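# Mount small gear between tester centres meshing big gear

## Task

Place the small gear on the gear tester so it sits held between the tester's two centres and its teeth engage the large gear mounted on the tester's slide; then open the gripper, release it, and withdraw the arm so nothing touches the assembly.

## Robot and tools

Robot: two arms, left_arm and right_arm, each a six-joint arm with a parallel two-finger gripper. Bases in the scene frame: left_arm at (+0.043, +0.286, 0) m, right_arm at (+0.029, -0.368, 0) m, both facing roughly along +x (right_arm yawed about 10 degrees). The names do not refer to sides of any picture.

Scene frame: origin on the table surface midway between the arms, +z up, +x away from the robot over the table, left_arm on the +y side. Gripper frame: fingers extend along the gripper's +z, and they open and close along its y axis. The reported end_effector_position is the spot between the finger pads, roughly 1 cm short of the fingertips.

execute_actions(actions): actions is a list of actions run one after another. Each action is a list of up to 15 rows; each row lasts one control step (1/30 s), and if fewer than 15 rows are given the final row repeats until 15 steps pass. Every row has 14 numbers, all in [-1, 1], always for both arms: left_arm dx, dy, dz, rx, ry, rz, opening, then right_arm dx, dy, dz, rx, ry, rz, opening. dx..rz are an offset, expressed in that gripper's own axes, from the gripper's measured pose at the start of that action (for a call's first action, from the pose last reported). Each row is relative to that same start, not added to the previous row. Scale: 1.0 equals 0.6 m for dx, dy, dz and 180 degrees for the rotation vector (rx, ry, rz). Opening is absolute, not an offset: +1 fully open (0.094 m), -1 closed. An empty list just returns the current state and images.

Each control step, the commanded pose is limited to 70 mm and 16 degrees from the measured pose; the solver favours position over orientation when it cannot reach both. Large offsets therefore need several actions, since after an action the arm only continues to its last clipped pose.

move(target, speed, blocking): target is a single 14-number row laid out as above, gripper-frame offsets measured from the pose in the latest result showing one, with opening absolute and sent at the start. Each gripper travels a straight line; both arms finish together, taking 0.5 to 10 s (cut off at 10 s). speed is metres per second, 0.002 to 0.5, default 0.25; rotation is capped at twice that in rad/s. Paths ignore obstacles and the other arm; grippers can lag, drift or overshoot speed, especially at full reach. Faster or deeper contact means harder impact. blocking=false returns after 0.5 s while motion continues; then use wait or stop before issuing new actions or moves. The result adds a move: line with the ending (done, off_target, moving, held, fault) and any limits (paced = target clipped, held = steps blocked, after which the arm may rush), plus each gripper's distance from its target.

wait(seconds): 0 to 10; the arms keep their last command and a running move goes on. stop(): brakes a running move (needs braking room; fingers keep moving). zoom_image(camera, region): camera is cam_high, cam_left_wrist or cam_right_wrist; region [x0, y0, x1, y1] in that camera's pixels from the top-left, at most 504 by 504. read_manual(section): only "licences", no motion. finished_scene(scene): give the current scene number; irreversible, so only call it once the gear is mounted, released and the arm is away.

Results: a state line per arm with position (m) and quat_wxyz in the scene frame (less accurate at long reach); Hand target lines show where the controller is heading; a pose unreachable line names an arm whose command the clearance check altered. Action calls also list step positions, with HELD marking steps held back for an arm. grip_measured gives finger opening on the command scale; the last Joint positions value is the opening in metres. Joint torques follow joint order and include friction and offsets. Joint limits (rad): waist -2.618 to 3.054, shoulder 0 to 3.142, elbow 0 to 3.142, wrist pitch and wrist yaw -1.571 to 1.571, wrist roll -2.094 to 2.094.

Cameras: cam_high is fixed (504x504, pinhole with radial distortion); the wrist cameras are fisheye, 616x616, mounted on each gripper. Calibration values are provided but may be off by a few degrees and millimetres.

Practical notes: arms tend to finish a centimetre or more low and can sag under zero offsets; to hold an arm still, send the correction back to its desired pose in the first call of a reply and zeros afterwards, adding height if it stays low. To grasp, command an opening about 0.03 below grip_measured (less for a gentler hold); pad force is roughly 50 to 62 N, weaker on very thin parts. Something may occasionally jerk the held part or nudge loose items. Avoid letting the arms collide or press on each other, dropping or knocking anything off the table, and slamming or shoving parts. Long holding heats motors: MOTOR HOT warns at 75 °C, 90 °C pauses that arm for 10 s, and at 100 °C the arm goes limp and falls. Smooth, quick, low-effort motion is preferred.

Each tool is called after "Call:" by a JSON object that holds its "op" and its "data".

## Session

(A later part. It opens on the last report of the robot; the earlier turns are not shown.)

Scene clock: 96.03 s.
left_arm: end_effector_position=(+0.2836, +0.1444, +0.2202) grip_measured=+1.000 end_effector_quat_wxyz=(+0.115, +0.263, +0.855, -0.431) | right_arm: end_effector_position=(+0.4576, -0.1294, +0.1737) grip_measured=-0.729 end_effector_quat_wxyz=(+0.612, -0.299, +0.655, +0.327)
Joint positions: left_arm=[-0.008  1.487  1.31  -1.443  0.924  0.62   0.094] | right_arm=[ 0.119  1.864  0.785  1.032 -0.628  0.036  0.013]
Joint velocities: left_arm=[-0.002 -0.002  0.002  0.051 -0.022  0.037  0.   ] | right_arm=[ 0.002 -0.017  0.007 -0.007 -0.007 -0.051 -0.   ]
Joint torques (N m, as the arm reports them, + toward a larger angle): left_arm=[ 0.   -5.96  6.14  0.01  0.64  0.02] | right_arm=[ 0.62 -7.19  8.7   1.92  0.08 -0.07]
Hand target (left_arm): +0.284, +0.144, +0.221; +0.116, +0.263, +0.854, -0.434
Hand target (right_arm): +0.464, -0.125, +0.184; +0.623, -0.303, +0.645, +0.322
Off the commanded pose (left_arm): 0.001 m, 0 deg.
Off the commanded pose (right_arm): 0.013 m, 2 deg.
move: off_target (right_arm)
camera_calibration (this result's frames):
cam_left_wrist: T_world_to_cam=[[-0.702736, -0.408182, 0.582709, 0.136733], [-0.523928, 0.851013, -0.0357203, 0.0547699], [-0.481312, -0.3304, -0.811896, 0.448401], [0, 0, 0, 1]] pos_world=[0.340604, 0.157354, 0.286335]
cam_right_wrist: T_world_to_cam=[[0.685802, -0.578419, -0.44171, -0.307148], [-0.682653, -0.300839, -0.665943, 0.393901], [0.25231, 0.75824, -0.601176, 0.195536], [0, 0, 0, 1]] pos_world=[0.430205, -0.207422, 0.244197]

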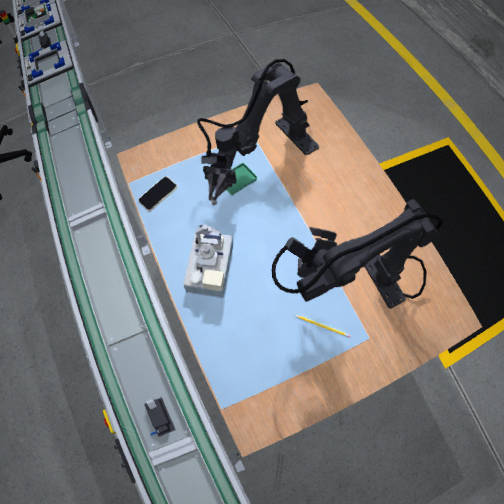

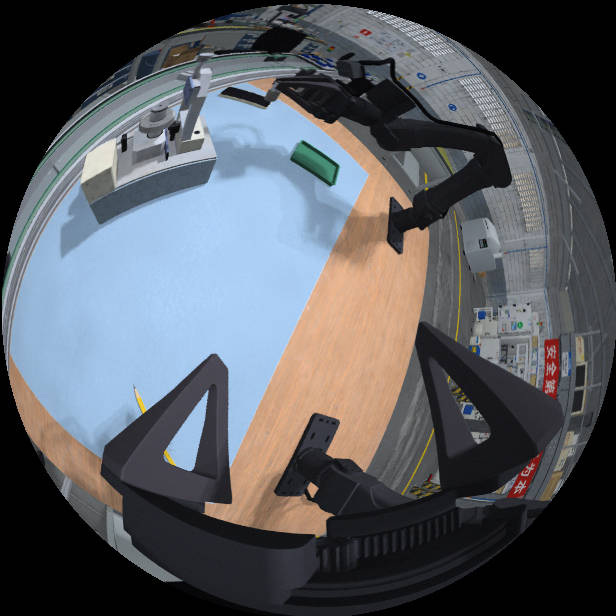

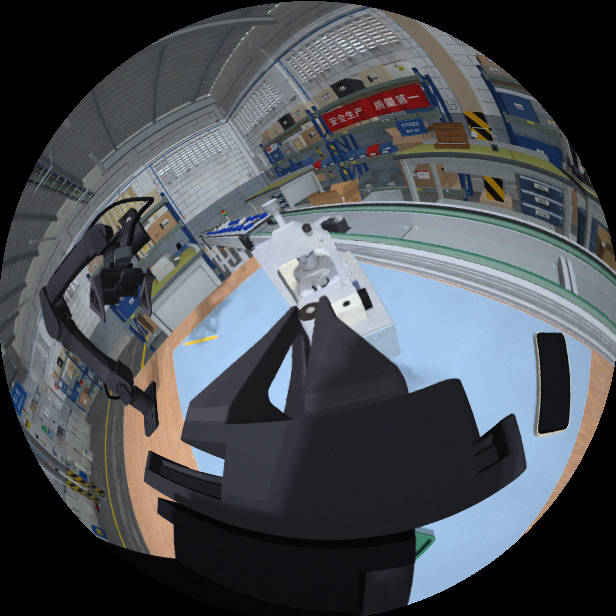

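Call:
{"op": "move", "data": {"target": [-0.455,0.02,0.158,-0.25,0.156,0,0.2,-0.02,0,0,0,-0.02,0,-0.77]}}

Scene clock: 112.10 s.
left_arm: end_effector_position=(+0.5135, -0.0170, +0.2656) grip_measured=+0.202 end_effector_quat_wxyz=(+0.311, +0.257, +0.909, -0.103) | right_arm: end_effector_position=(+0.4580, -0.1296, +0.1905) grip_measured=-0.729 end_effector_quat_wxyz=(+0.633, -0.292, +0.634, +0.334)
Joint positions: left_arm=[-0.575  2.375  2.818 -1.346  0.017 -0.023  0.056] | right_arm=[ 0.119  1.864  0.785  1.11  -0.626  0.073  0.013]
Joint velocities: left_arm=[-0.022  0.007 -0.007 -0.022 -0.051 -0.022 -0.001] | right_arm=[ 0.007 -0.002  0.002  0.037  0.066 -0.139 -0.001]
Joint torques (N m, as the arm reports them, + toward a larger angle): left_arm=[ -0.68 -13.83   8.61   1.39  -0.06   0.07] | right_arm=[ 0.04 -6.43  5.77  2.11  0.05  0.09]
Hand target (left_arm): +0.514, -0.022, +0.278; +0.332, +0.260, +0.901, -0.104
Hand target (right_arm): +0.459, -0.130, +0.186; +0.632, -0.289, +0.636, +0.336
Off the commanded pose (left_arm): 0.007 m, 38 deg; orientation clipped at the last step of the last action.
Off the commanded pose (right_arm): 0.005 m, 1 deg.
elbow stopped short (left arm): the move would have taken joint 3 (elbow) straighter than the controller allows; a more bent joint 3 avoids this.
move: off_target (left_arm); limits=paced
camera_calibration (this result's frames):
cam_left_wrist: T_world_to_cam=[[-0.65588, -0.749178, -0.0924911, 0.355472], [-0.754078, 0.655854, 0.0349542, 0.41033], [0.0344738, 0.0926713, -0.9951, 0.333598], [0, 0, 0, 1]] pos_world=[0.531067, -0.0337196, 0.350499]
cam_right_wrist: T_world_to_cam=[[0.704694, -0.560327, -0.435247, -0.30765], [-0.651731, -0.26872, -0.709251, 0.403555], [0.280453, 0.783469, -0.554547, 0.187144], [0, 0, 0, 1]] pos_world=[0.427322, -0.210563, 0.256098]

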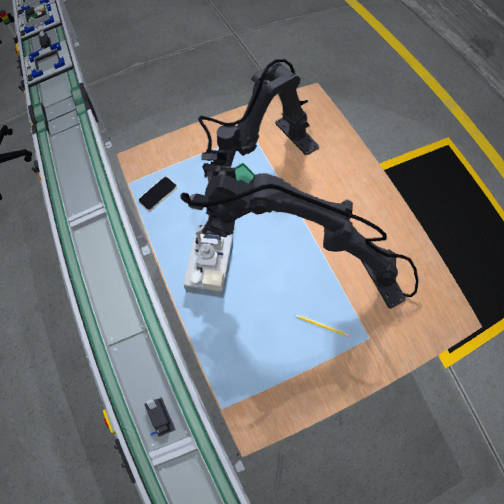

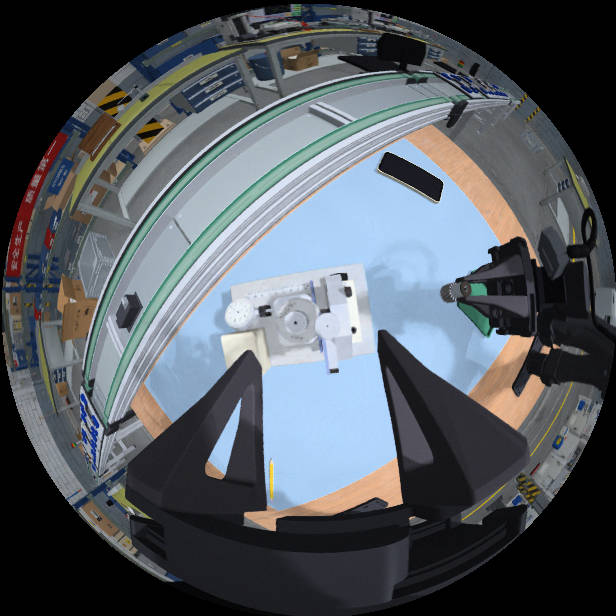

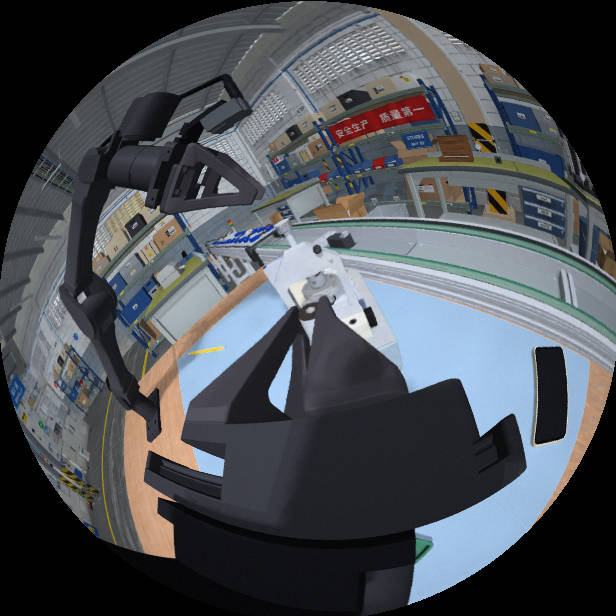

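Call:
{"op": "move", "data": {"target": [0.032,-0.002,0.07,0,-0.2,0,0.2,0,0,0,0,0,0,-0.77], "speed": 0.1}}

Scene clock: 124.87 s.
left_arm: end_effector_position=(+0.5247, -0.0221, +0.2156) grip_measured=+0.202 end_effector_quat_wxyz=(+0.571, +0.214, +0.772, -0.180) | right_arm: end_effector_position=(+0.4580, -0.1296, +0.1905) grip_measured=-0.729 end_effector_quat_wxyz=(+0.633, -0.292, +0.634, +0.334)
Joint positions: left_arm=[-0.576  1.863  1.277  0.3    0.006 -0.032  0.056] | right_arm=[ 0.119  1.864  0.785  1.11  -0.626  0.073  0.013]
Joint velocities: left_arm=[-0.012 -0.017 -0.002 -0.007 -0.022 -0.022 -0.   ] | right_arm=[-0.017 -0.002  0.012 -0.007  0.037  0.007  0.   ]
Joint torques (N m, as the arm reports them, + toward a larger angle): left_arm=[ -0.72 -12.53   6.51   1.9   -0.1   -0.09] | right_arm=[ 0.03 -7.73  6.    1.89  0.01  0.04]
Hand target (left_arm): +0.521, -0.024, +0.219; +0.575, +0.212, +0.769, -0.183
Hand target (right_arm): +0.458, -0.130, +0.190; +0.633, -0.292, +0.634, +0.334
Off the commanded pose (left_arm): 0.007 m, 1 deg.
Off the commanded pose (right_arm): 0.000 m, 0 deg.
move: done
camera_calibration (this result's frames):
cam_left_wrist: T_world_to_cam=[[-0.57813, -0.800934, -0.155791, 0.32603], [-0.62651, 0.558062, -0.544106, 0.479622], [0.522734, -0.216959, -0.824426, -0.0159339], [0, 0, 0, 1]] pos_world=[0.497305, -0.00998745, 0.298621]
cam_right_wrist: T_world_to_cam=[[0.704694, -0.560327, -0.435247, -0.30765], [-0.651731, -0.26872, -0.709251, 0.403555], [0.280453, 0.783469, -0.554547, 0.187144], [0, 0, 0, 1]] pos_world=[0.427322, -0.210563, 0.256098]

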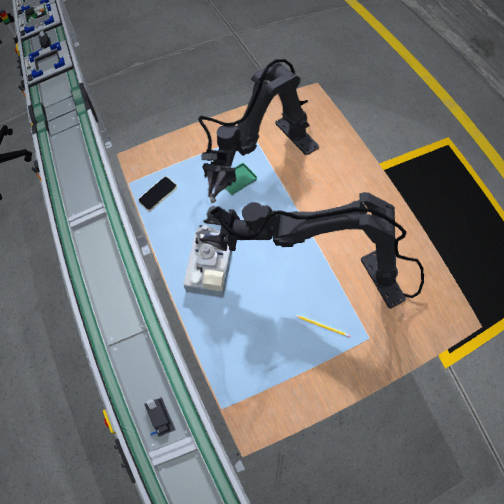

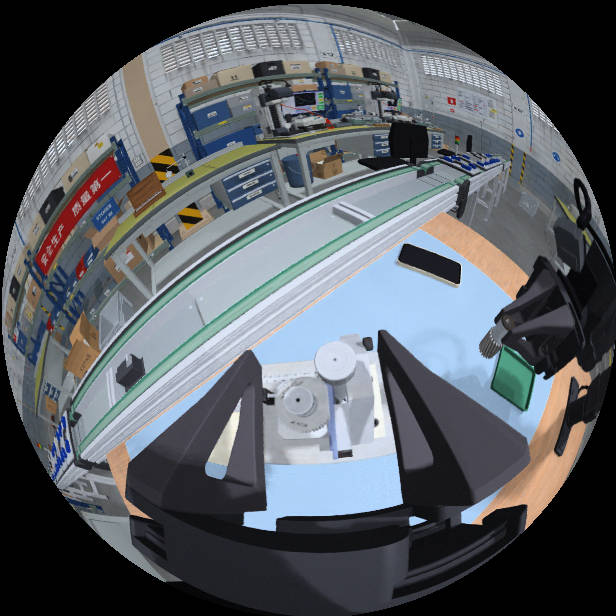

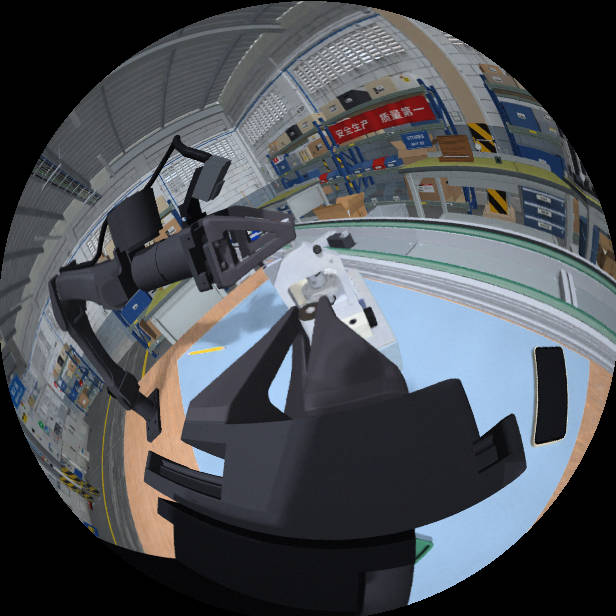

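Shift −y 6mm, close, lift.

Call:
{"op": "move", "data": {"target": [0,-0.012,0.005,0,0,0,0.2,0,0,0,0,0,0,-0.77]}}

Call:
{"op": "move", "data": {"target": [0,0,0,0,0,0,-0.7,0,0,0,0,0,0,-0.77]}}

Call:
{"op": "move", "data": {"target": [-0.04,0,-0.012,0,0,0,-0.7,0.035,0,0.1,0,0,0,-0.77], "speed": 0.05}}

Call:
{"op": "zoom_image", "data": {"camera": "cam_right_wrist", "region": [170, 100, 450, 380]}}

Scene clock: 137.87 s.
left_arm: end_effector_position=(+0.5226, -0.0257, +0.2159) grip_measured=+0.202 end_effector_quat_wxyz=(+0.572, +0.215, +0.771, -0.179) | right_arm: end_effector_position=(+0.4580, -0.1296, +0.1905) grip_measured=-0.729 end_effector_quat_wxyz=(+0.633, -0.292, +0.634, +0.334)
Joint positions: left_arm=[-0.586  1.863  1.277  0.301 -0.002 -0.032  0.056] | right_arm=[ 0.119  1.864  0.785  1.11  -0.626  0.073  0.013]
Joint velocities: left_arm=[-0.012 -0.007  0.017  0.007 -0.037 -0.037 -0.   ] | right_arm=[-0.007 -0.017 -0.012 -0.037  0.022 -0.022 -0.   ]
Joint torques (N m, as the arm reports them, + toward a larger angle): left_arm=[ -0.6  -10.16   8.52   1.77  -0.11  -0.03] | right_arm=[ 0.04 -7.63  5.99  1.88  0.01  0.  ]
Hand target (left_arm): +0.523, -0.030, +0.215; +0.571, +0.214, +0.772, -0.180
Hand target (right_arm): +0.458, -0.130, +0.191; +0.633, -0.292, +0.634, +0.334
Off the commanded pose (left_arm): 0.004 m, 0 deg.
Off the commanded pose (right_arm): 0.000 m, 0 deg.
move: done
camera_calibration (this result's frames):
cam_left_wrist: T_world_to_cam=[[-0.579221, -0.799672, -0.158203, 0.323096], [-0.62407, 0.559861, -0.545062, 0.479431], [0.524443, -0.216982, -0.823334, -0.0164047], [0, 0, 0, 1]] pos_world=[0.494946, -0.0136029, 0.298928]
cam_right_wrist: T_world_to_cam=[[0.704694, -0.560327, -0.435247, -0.30765], [-0.651731, -0.26872, -0.709251, 0.403555], [0.280453, 0.783469, -0.554547, 0.187144], [0, 0, 0, 1]] pos_world=[0.427322, -0.210563, 0.256098]

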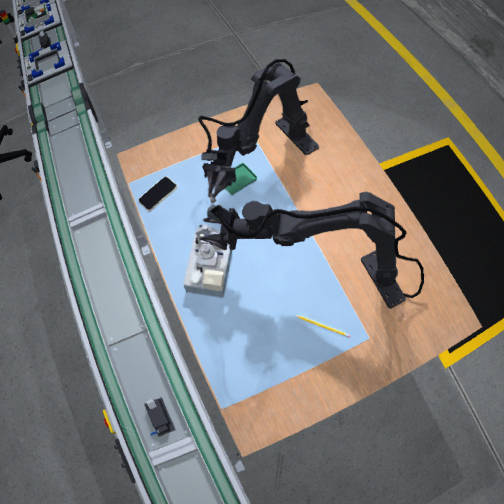

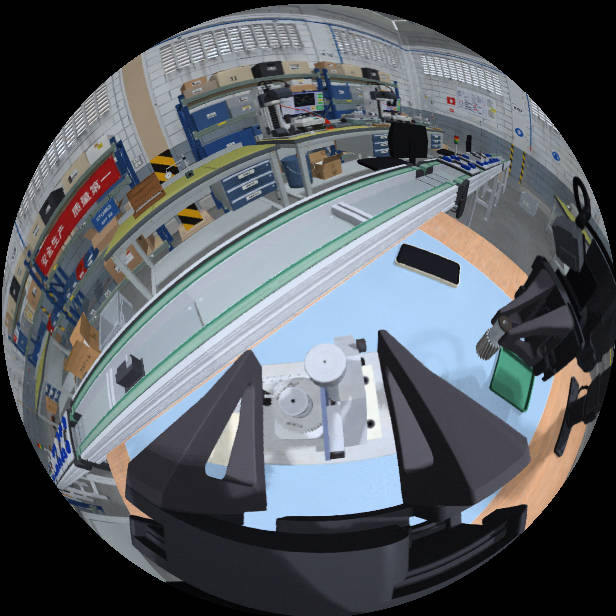

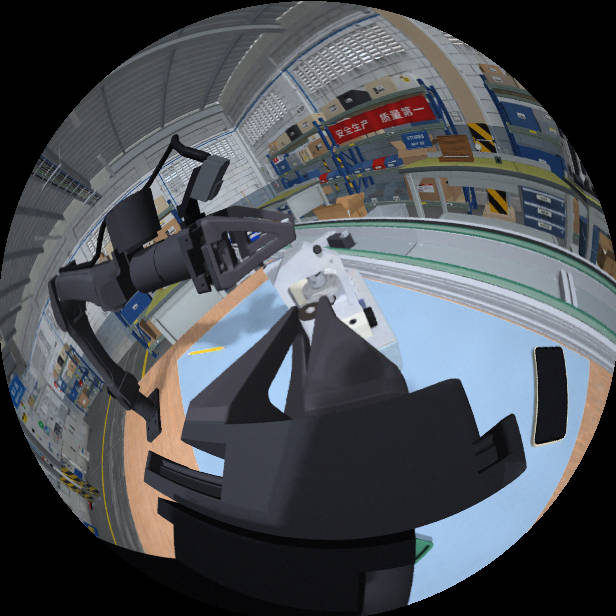

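Scene clock: 138.37 s.
left_arm: end_effector_position=(+0.5203, -0.0291, +0.2159) grip_measured=-0.682 end_effector_quat_wxyz=(+0.571, +0.219, +0.770, -0.184) | right_arm: end_effector_position=(+0.4580, -0.1296, +0.1905) grip_measured=-0.729 end_effector_quat_wxyz=(+0.633, -0.292, +0.634, +0.334)
Joint positions: left_arm=[-0.59   1.863  1.277  0.301  0.006 -0.032  0.015] | right_arm=[ 0.119  1.864  0.785  1.11  -0.626  0.073  0.013]
Joint velocities: left_arm=[-0.007 -0.002 -0.007 -0.022 -0.007 -0.037  0.002] | right_arm=[ 0.002  0.007  0.012 -0.051 -0.007  0.022 -0.   ]
Joint torques (N m, as the arm reports them, + toward a larger angle): left_arm=[  0.32 -11.32   7.59   1.79  -0.08   0.05] | right_arm=[ 0.01 -7.71  6.04  1.87  0.01  0.02]
Hand target (left_arm): +0.523, -0.026, +0.216; +0.572, +0.215, +0.771, -0.179
Hand target (right_arm): +0.458, -0.130, +0.191; +0.633, -0.292, +0.634, +0.334
Off the commanded pose (left_arm): 0.004 m, 1 deg.
Off the commanded pose (right_arm): 0.000 m, 0 deg.
move: done
camera_calibration (this result's frames):
cam_left_wrist: T_world_to_cam=[[-0.589181, -0.792802, -0.155981, 0.324008], [-0.617837, 0.56645, -0.545355, 0.476951], [0.520714, -0.224942, -0.823564, -0.0142157], [0, 0, 0, 1]] pos_world=[0.49298, -0.0164922, 0.298939]
cam_right_wrist: T_world_to_cam=[[0.704694, -0.560327, -0.435247, -0.30765], [-0.651731, -0.26872, -0.709251, 0.403555], [0.280453, 0.783469, -0.554547, 0.187144], [0, 0, 0, 1]] pos_world=[0.427322, -0.210563, 0.256098]

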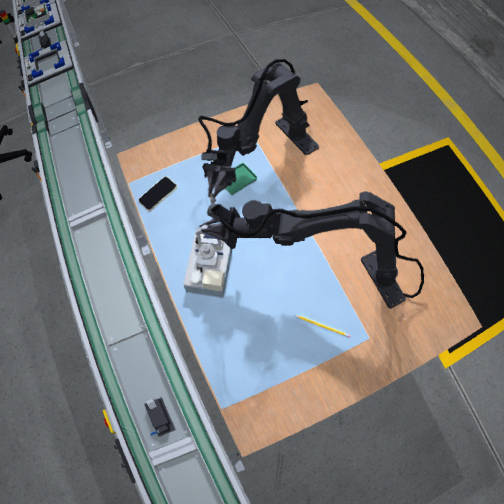

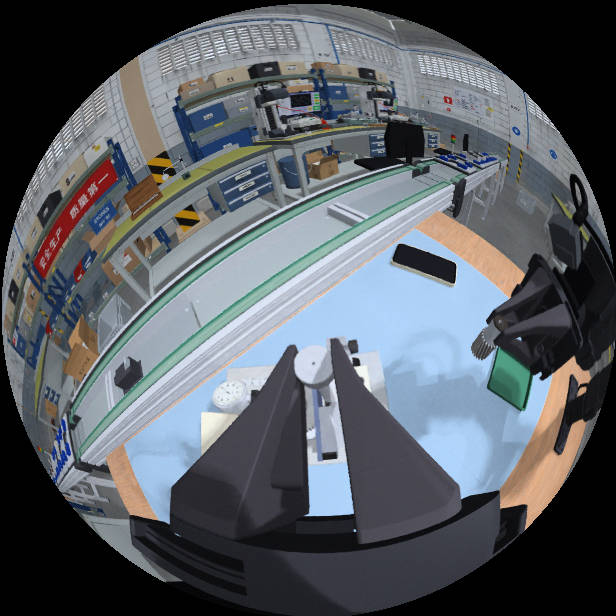

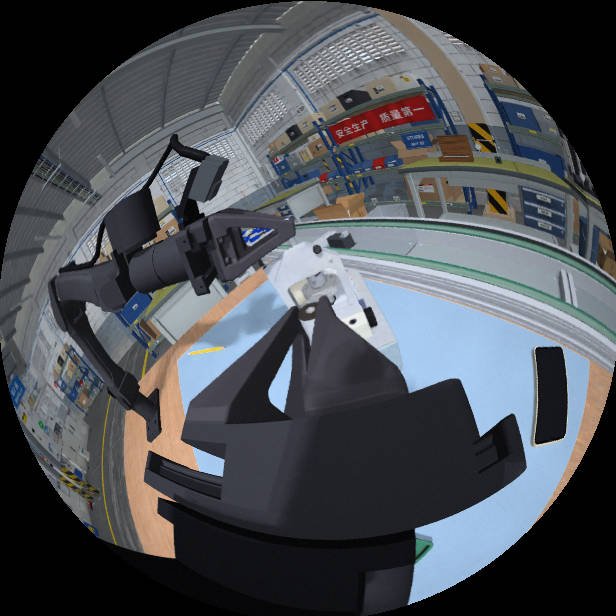

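Scene clock: 139.93 s.
left_arm: end_effector_position=(+0.5202, -0.0291, +0.2156) grip_measured=-0.682 end_effector_quat_wxyz=(+0.557, +0.222, +0.779, -0.180) | right_arm: end_effector_position=(+0.4879, -0.0870, +0.1595) grip_measured=-0.729 end_effector_quat_wxyz=(+0.620, -0.290, +0.646, +0.336)
Joint positions: left_arm=[-0.59   1.863  1.309  0.234  0.006 -0.032  0.015] | right_arm=[ 0.204  2.056  0.954  1.098 -0.544  0.073  0.013]
Joint velocities: left_arm=[ 0.002 -0.007  0.012 -0.051  0.037  0.022  0.001] | right_arm=[ 0.002 -0.037 -0.002  0.051  0.066  0.022 -0.   ]
Joint torques (N m, as the arm reports them, + toward a larger angle): left_arm=[  0.03 -14.11  10.15   1.53  -0.01   0.01] | right_arm=[ 0.66 -8.83  8.76  1.95  0.1  -0.04]
Hand target (left_arm): +0.520, -0.028, +0.241; +0.571, +0.219, +0.770, -0.184
Hand target (right_arm): +0.494, -0.081, +0.172; +0.633, -0.293, +0.634, +0.333
Off the commanded pose (left_arm): 0.025 m, 2 deg.
Off the commanded pose (right_arm): 0.014 m, 2 deg.
move: off_target (left_arm, right_arm)
camera_calibration (this result's frames):
cam_left_wrist: T_world_to_cam=[[-0.593919, -0.789671, -0.153884, 0.325985], [-0.632878, 0.576672, -0.516638, 0.478624], [0.496715, -0.209452, -0.842262, 0.00252078], [0, 0, 0, 1]] pos_world=[0.495267, -0.0180598, 0.299562]
cam_right_wrist: T_world_to_cam=[[0.690395, -0.563791, -0.453315, -0.308817], [-0.675296, -0.277488, -0.683357, 0.419116], [0.259481, 0.777908, -0.572302, 0.140789], [0, 0, 0, 1]] pos_world=[0.459701, -0.167329, 0.226988]

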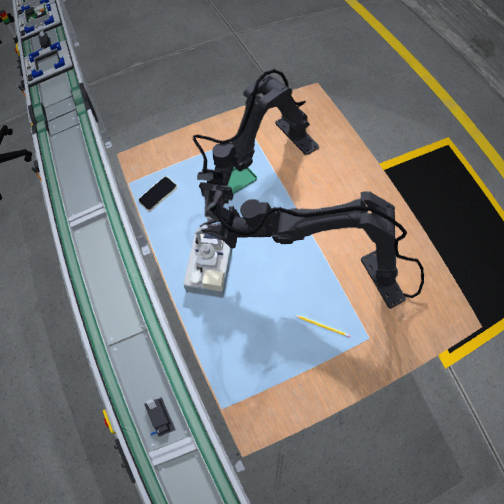

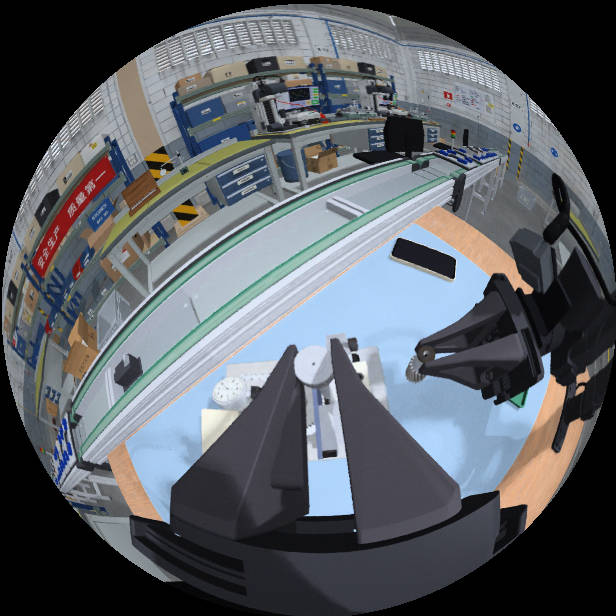

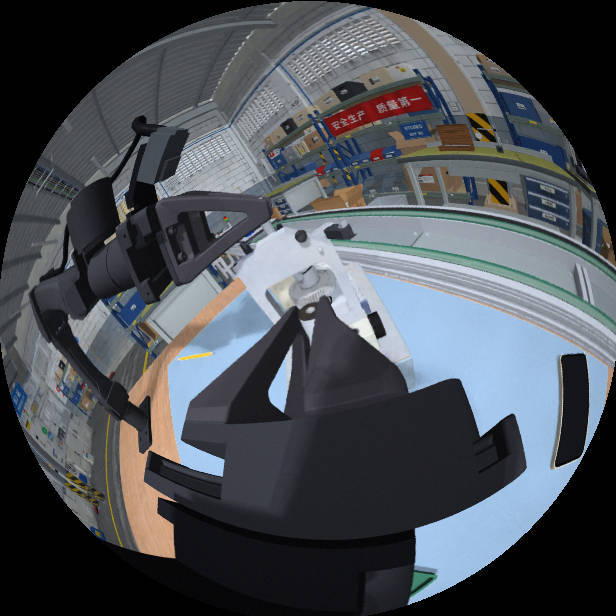

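Region (170, 100, 450, 380) of cam_right_wrist's 616x616 image, scaled by 1.800, with more detail than that image has.

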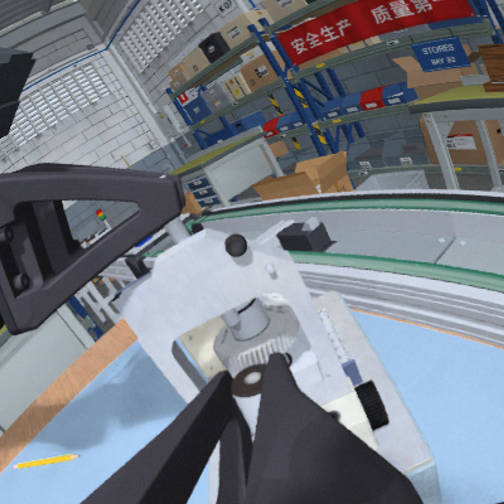

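Call:
{"op": "move", "data": {"target": [0.03,0,0.009,0,0,0,-0.72,-0.015,0,0,0,-0.01,-0.02,-0.77], "speed": 0.03}}

Call:
{"op": "zoom_image", "data": {"camera": "cam_right_wrist", "region": [170, 100, 450, 380]}}

Scene clock: 147.20 s.
left_arm: end_effector_position=(+0.5205, -0.0293, +0.2156) grip_measured=-0.687 end_effector_quat_wxyz=(+0.571, +0.220, +0.769, -0.184) | right_arm: end_effector_position=(+0.4881, -0.0872, +0.1624) grip_measured=-0.729 end_effector_quat_wxyz=(+0.631, -0.301, +0.637, +0.325)
Joint positions: left_arm=[-0.59   1.865  1.277  0.304  0.006 -0.032  0.015] | right_arm=[ 0.204  2.056  0.954  1.111 -0.542  0.04   0.013]
Joint velocities: left_arm=[-0.002 -0.027 -0.022  0.066 -0.051 -0.037 -0.001] | right_arm=[-0.012 -0.022 -0.012 -0.022 -0.007 -0.139 -0.001]
Joint torques (N m, as the arm reports them, + toward a larger angle): left_arm=[-0.09 -9.52  6.22  1.78 -0.02  0.02] | right_arm=[ 0.   -9.35  6.05  2.14 -0.02 -0.08]
Hand target (left_arm): +0.519, -0.029, +0.197; +0.558, +0.222, +0.779, -0.180
Hand target (right_arm): +0.488, -0.087, +0.168; +0.641, -0.305, +0.627, +0.321
Off the commanded pose (left_arm): 0.019 m, 2 deg.
Off the commanded pose (right_arm): 0.006 m, 2 deg.
move: off_target (left_arm)
camera_calibration (this result's frames):
cam_left_wrist: T_world_to_cam=[[-0.589381, -0.792666, -0.155918, 0.323991], [-0.617314, 0.566398, -0.546, 0.476842], [0.521107, -0.225552, -0.823148, -0.0149933], [0, 0, 0, 1]] pos_world=[0.493129, -0.0166482, 0.29853]
cam_right_wrist: T_world_to_cam=[[0.706115, -0.571503, -0.418073, -0.321816], [-0.649282, -0.286975, -0.704328, 0.411072], [0.282549, 0.768784, -0.573704, 0.13069], [0, 0, 0, 1]] pos_world=[0.457214, -0.166424, 0.229965]

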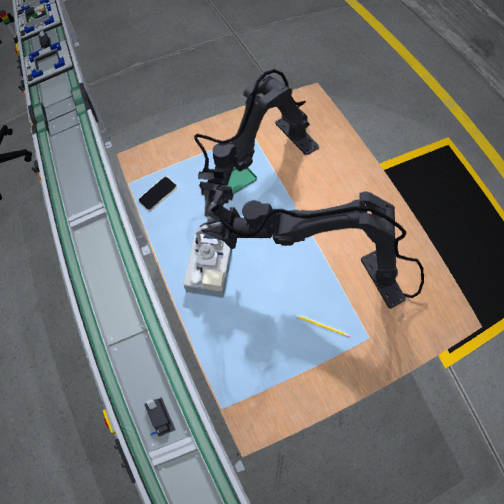

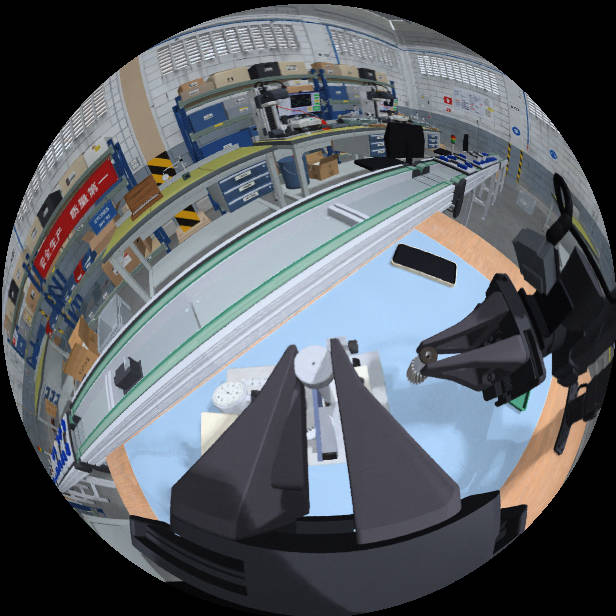

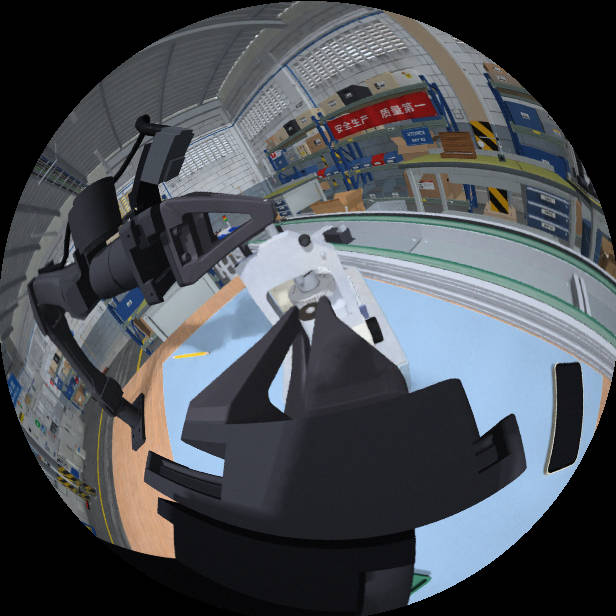

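Region (170, 100, 450, 380) of cam_right_wrist's 616x616 image, scaled by 1.800, with more detail than that image has.

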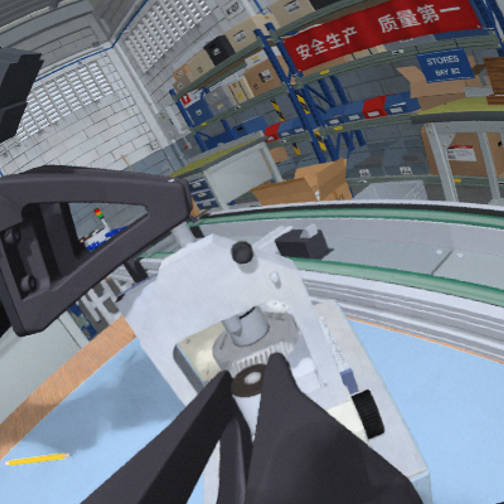

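Call:
{"op": "move", "data": {"target": [-0.09,0,-0.027,0,0,0,-0.74,0.06,0,-0.03,0,0,0,-0.77], "speed": 0.03}}

Call:
{"op": "zoom_image", "data": {"camera": "cam_right_wrist", "region": [170, 100, 450, 380]}}

Scene clock: 157.77 s.
left_arm: end_effector_position=(+0.5199, -0.0289, +0.2190) grip_measured=-0.687 end_effector_quat_wxyz=(+0.533, +0.227, +0.797, -0.172) | right_arm: end_effector_position=(+0.4790, -0.0947, +0.1310) grip_measured=-0.729 end_effector_quat_wxyz=(+0.632, -0.302, +0.636, +0.325)
Joint positions: left_arm=[-0.59   1.862  1.383  0.097  0.006 -0.032  0.015] | right_arm=[ 0.193  2.135  0.889  1.257 -0.554  0.038  0.013]
Joint velocities: left_arm=[ 0.002  0.002  0.002  0.066  0.037  0.051 -0.002] | right_arm=[ 0.007 -0.002 -0.012 -0.022  0.037  0.022 -0.001]
Joint torques (N m, as the arm reports them, + toward a larger angle): left_arm=[  0.16 -16.99  11.33   1.72   0.04   0.02] | right_arm=[-0.66 -8.74  4.01  2.13 -0.12  0.03]
Hand target (left_arm): +0.519, -0.027, +0.271; +0.571, +0.219, +0.769, -0.184
Hand target (right_arm): +0.477, -0.100, +0.126; +0.631, -0.301, +0.637, +0.325
Off the commanded pose (left_arm): 0.053 m, 6 deg.
Off the commanded pose (right_arm): 0.008 m, 0 deg.
move: off_target (left_arm)
camera_calibration (this result's frames):
cam_left_wrist: T_world_to_cam=[[-0.601897, -0.784405, -0.149763, 0.329882], [-0.658602, 0.593651, -0.462409, 0.482052], [0.451623, -0.179688, -0.873927, 0.0368072], [0, 0, 0, 1]] pos_world=[0.499413, -0.0207961, 0.304476]
cam_right_wrist: T_world_to_cam=[[0.708321, -0.570731, -0.415388, -0.334213], [-0.646316, -0.287756, -0.706733, 0.379694], [0.283824, 0.769066, -0.572696, 0.120358], [0, 0, 0, 1]] pos_world=[0.447972, -0.17405, 0.198443]

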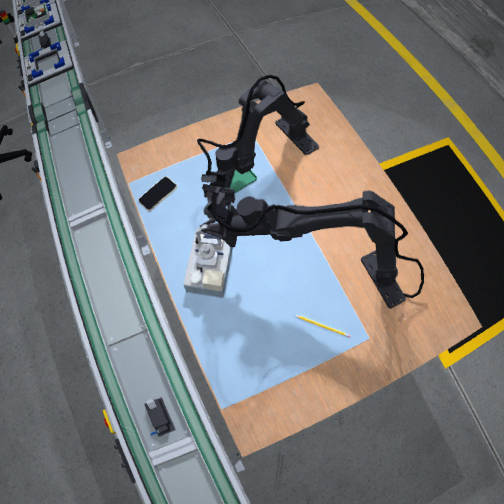

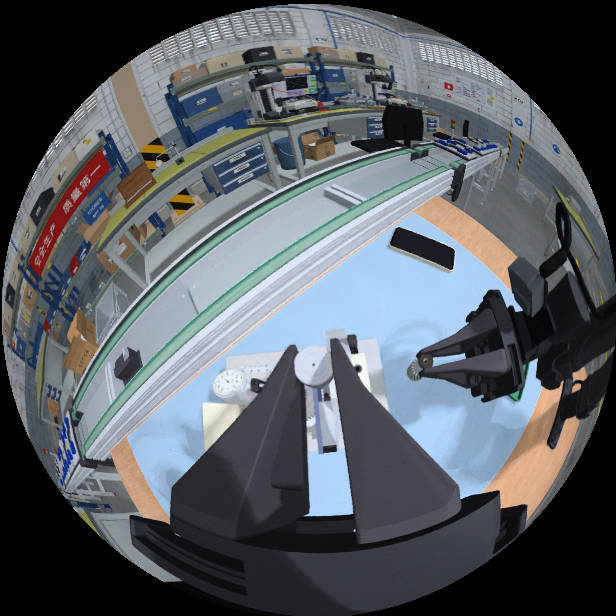

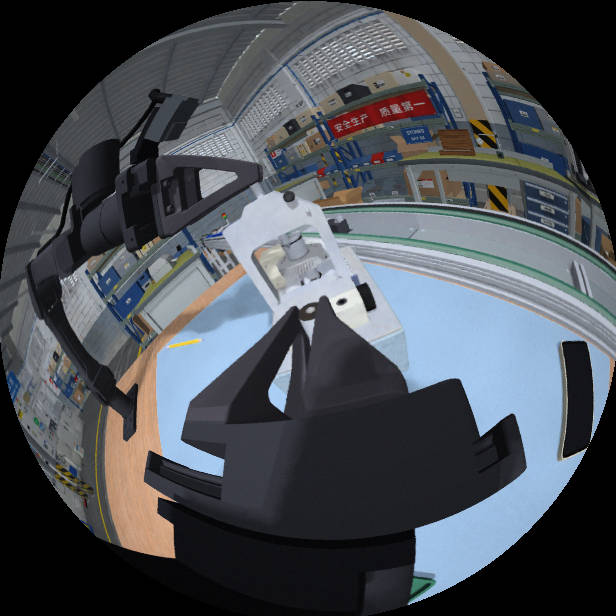

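Region (170, 100, 450, 380) of cam_right_wrist's 616x616 image, scaled by 1.800, with more detail than that image has.

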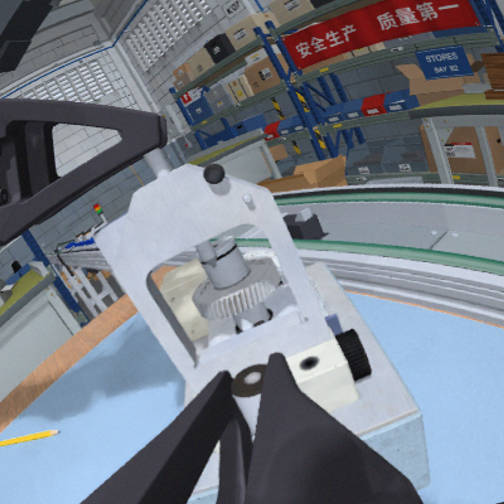

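Call:
{"op": "move", "data": {"target": [-0.12,0,-0.045,0,-0.03,0,-0.76,-0.055,0.018,0.09,0,0,-0.01,-0.77], "speed": 0.04}}

Call:
{"op": "zoom_image", "data": {"camera": "cam_right_wrist", "region": [170, 100, 450, 380]}}

Scene clock: 170.33 s.
left_arm: end_effector_position=(+0.5198, -0.0289, +0.2275) grip_measured=-0.687 end_effector_quat_wxyz=(+0.516, +0.230, +0.808, -0.166) | right_arm: end_effector_position=(+0.4986, -0.0533, +0.1481) grip_measured=-0.729 end_effector_quat_wxyz=(+0.621, -0.309, +0.646, +0.318)
Joint positions: left_arm=[-0.59   1.864  1.459 -0.022  0.006 -0.032  0.015] | right_arm=[ 0.272  2.135  1.062  1.044 -0.476  0.014  0.013]
Joint velocities: left_arm=[ 0.002 -0.002  0.002  0.007  0.007  0.022  0.001] | right_arm=[-0.012 -0.007 -0.007  0.022 -0.037 -0.051 -0.001]
Joint torques (N m, as the arm reports them, + toward a larger angle): left_arm=[  0.18 -17.96  12.15   1.92   0.01   0.02] | right_arm=[  0.67 -10.59   8.78   2.01   0.1   -0.06]
Hand target (left_arm): +0.519, -0.027, +0.294; +0.570, +0.219, +0.771, -0.183
Hand target (right_arm): +0.503, -0.047, +0.166; +0.637, -0.312, +0.631, +0.315
Off the commanded pose (left_arm): 0.068 m, 8 deg.
Off the commanded pose (right_arm): 0.019 m, 3 deg.
move: off_target (left_arm, right_arm)
camera_calibration (this result's frames):
cam_left_wrist: T_world_to_cam=[[-0.607276, -0.780855, -0.146569, 0.333323], [-0.674688, 0.604269, -0.423858, 0.485819], [0.419538, -0.15851, -0.893791, 0.0660948], [0, 0, 0, 1]] pos_world=[0.502466, -0.0228116, 0.313848]
cam_right_wrist: T_world_to_cam=[[0.70154, -0.582907, -0.409953, -0.315373], [-0.658402, -0.310057, -0.685836, 0.418131], [0.27267, 0.751056, -0.601304, 0.101584], [0, 0, 0, 1]] pos_world=[0.468847, -0.130484, 0.218564]

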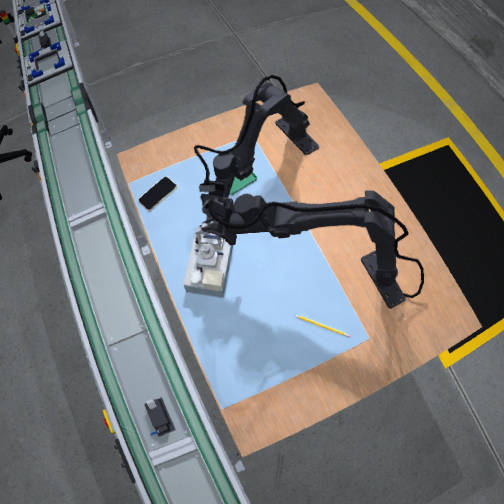

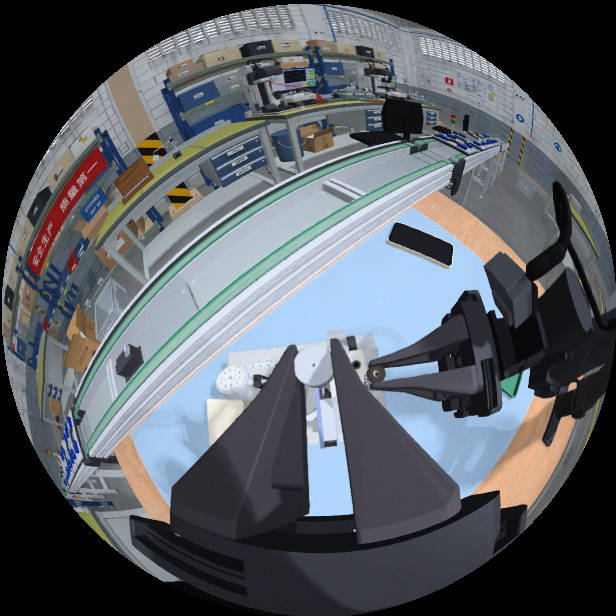

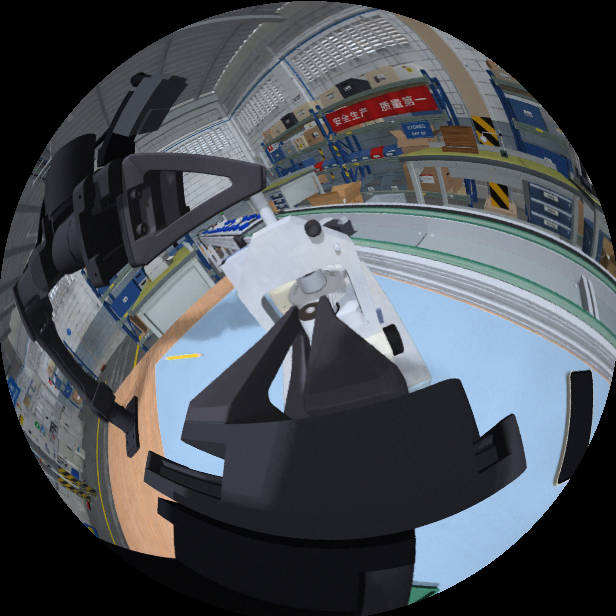

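Region (170, 100, 450, 380) of cam_right_wrist's 616x616 image, scaled by 1.800, with more detail than that image has.

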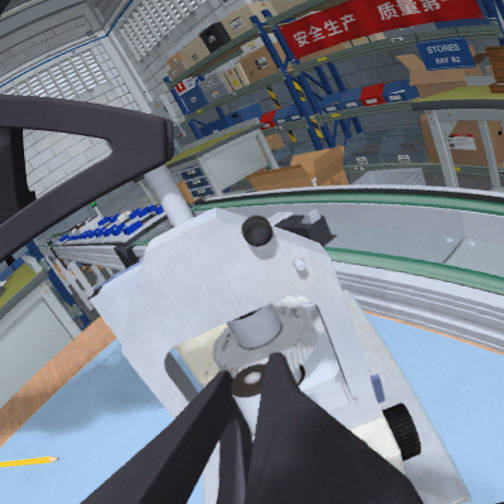

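Call:
{"op": "execute_actions", "data": {"actions": [[[-0.11,0,-0.05,0,-0.04,0,-0.76,-0.02,0,0.01,0,-0.015,0,-0.77]],[[-0.11,0,-0.05,0,-0.04,0,-0.76,-0.012,0,0.02,0,-0.01,0,-0.77]],[[-0.11,0,-0.05,0,-0.04,0,-0.76,-0.012,0,0.02,0,-0.01,0,-0.77]]]}}

Scene clock: 178.10 s.
left_arm: end_effector_position=(+0.5195, -0.0286, +0.2393) grip_measured=-0.687 end_effector_quat_wxyz=(+0.505, +0.232, +0.815, -0.163) | right_arm: end_effector_position=(+0.5058, -0.0517, +0.1305) grip_measured=-0.729 end_effector_quat_wxyz=(+0.614, -0.296, +0.656, +0.324)
Joint positions: left_arm=[-0.59   1.864  1.53  -0.117  0.006 -0.032  0.015] | right_arm=[ 0.272  2.197  1.086  1.071 -0.465  0.044  0.013]
Joint velocities: left_arm=[ 0.002 -0.007 -0.012 -0.066  0.007  0.007 -0.   ] | right_arm=[-0.007 -0.027  0.002 -0.051  0.037  0.022  0.   ]
Joint torques (N m, as the arm reports them, + toward a larger angle): left_arm=[  0.16 -17.63  12.72   1.85   0.    -0.01] | right_arm=[  0.92 -10.32   8.54   2.11   0.08   0.09]
Hand target (left_arm): +0.518, -0.026, +0.306; +0.558, +0.221, +0.779, -0.180
Hand target (right_arm): +0.509, -0.044, +0.147; +0.629, -0.295, +0.640, +0.328
Off the commanded pose (left_arm): 0.068 m, 8 deg.
Off the commanded pose (right_arm): 0.019 m, 3 deg.
Step readings (end_effector_position; steps 1 to 15: 1st action; 16 to 30: 2nd action; 31 to 45: 3rd action):
0: left_arm (+0.5198, -0.0289, +0.2275) | right_arm (+0.4988, -0.0534, +0.1473)
1: left_arm (+0.5198, -0.0288, +0.2280) | right_arm (+0.4988, -0.0534, +0.1475)
2: left_arm (+0.5198, -0.0288, +0.2287) | right_arm (+0.4989, -0.0534, +0.1480)
4: left_arm (+0.5199, -0.0289, +0.2303) | right_arm (+0.4990, -0.0533, +0.1480)
8: left_arm (+0.5197, -0.0288, +0.2307) | right_arm (+0.4991, -0.0533, +0.1475)
15: left_arm (+0.5197, -0.0288, +0.2308) | right_arm (+0.4991, -0.0533, +0.1483)
16: left_arm (+0.5197, -0.0288, +0.2313) | right_arm (+0.4994, -0.0531, +0.1478)
17: left_arm (+0.5197, -0.0287, +0.2322) | right_arm (+0.5004, -0.0528, +0.1472)
19: left_arm (+0.5198, -0.0288, +0.2342) | right_arm (+0.5020, -0.0524, +0.1444)
23: left_arm (+0.5196, -0.0287, +0.2347) | right_arm (+0.5023, -0.0524, +0.1394)
30: left_arm (+0.5196, -0.0287, +0.2348) | right_arm (+0.5025, -0.0525, +0.1394)
31: left_arm (+0.5196, -0.0287, +0.2355) | right_arm (+0.5028, -0.0523, +0.1388)
32: left_arm (+0.5196, -0.0287, +0.2365) | right_arm (+0.5038, -0.0520, +0.1382)
34: left_arm (+0.5197, -0.0287, +0.2386) | right_arm (+0.5053, -0.0516, +0.1352)
38: left_arm (+0.5195, -0.0286, +0.2394) | right_arm (+0.5057, -0.0517, +0.1305)
45: end_effector_position above
camera_calibration (this result's frames):
cam_left_wrist: T_world_to_cam=[[-0.610381, -0.778805, -0.144562, 0.336212], [-0.683484, 0.610075, -0.400822, 0.489662], [0.400356, -0.145848, -0.904679, 0.0897652], [0, 0, 0, 1]] pos_world=[0.503956, -0.0237949, 0.326079]
cam_right_wrist: T_world_to_cam=[[0.680943, -0.584861, -0.440743, -0.31236], [-0.684132, -0.293284, -0.667793, 0.422776], [0.261303, 0.756256, -0.599832, 0.0936683], [0, 0, 0, 1]] pos_world=[0.477458, -0.129531, 0.200842]

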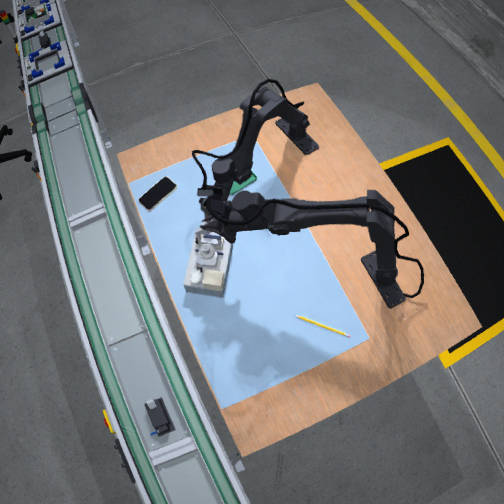

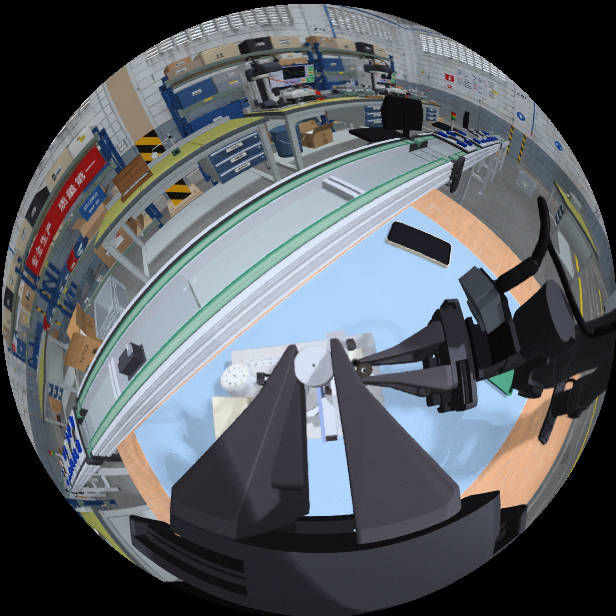

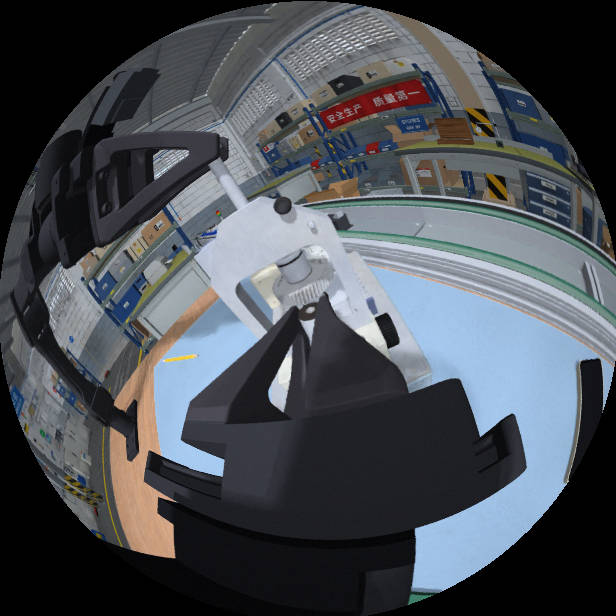

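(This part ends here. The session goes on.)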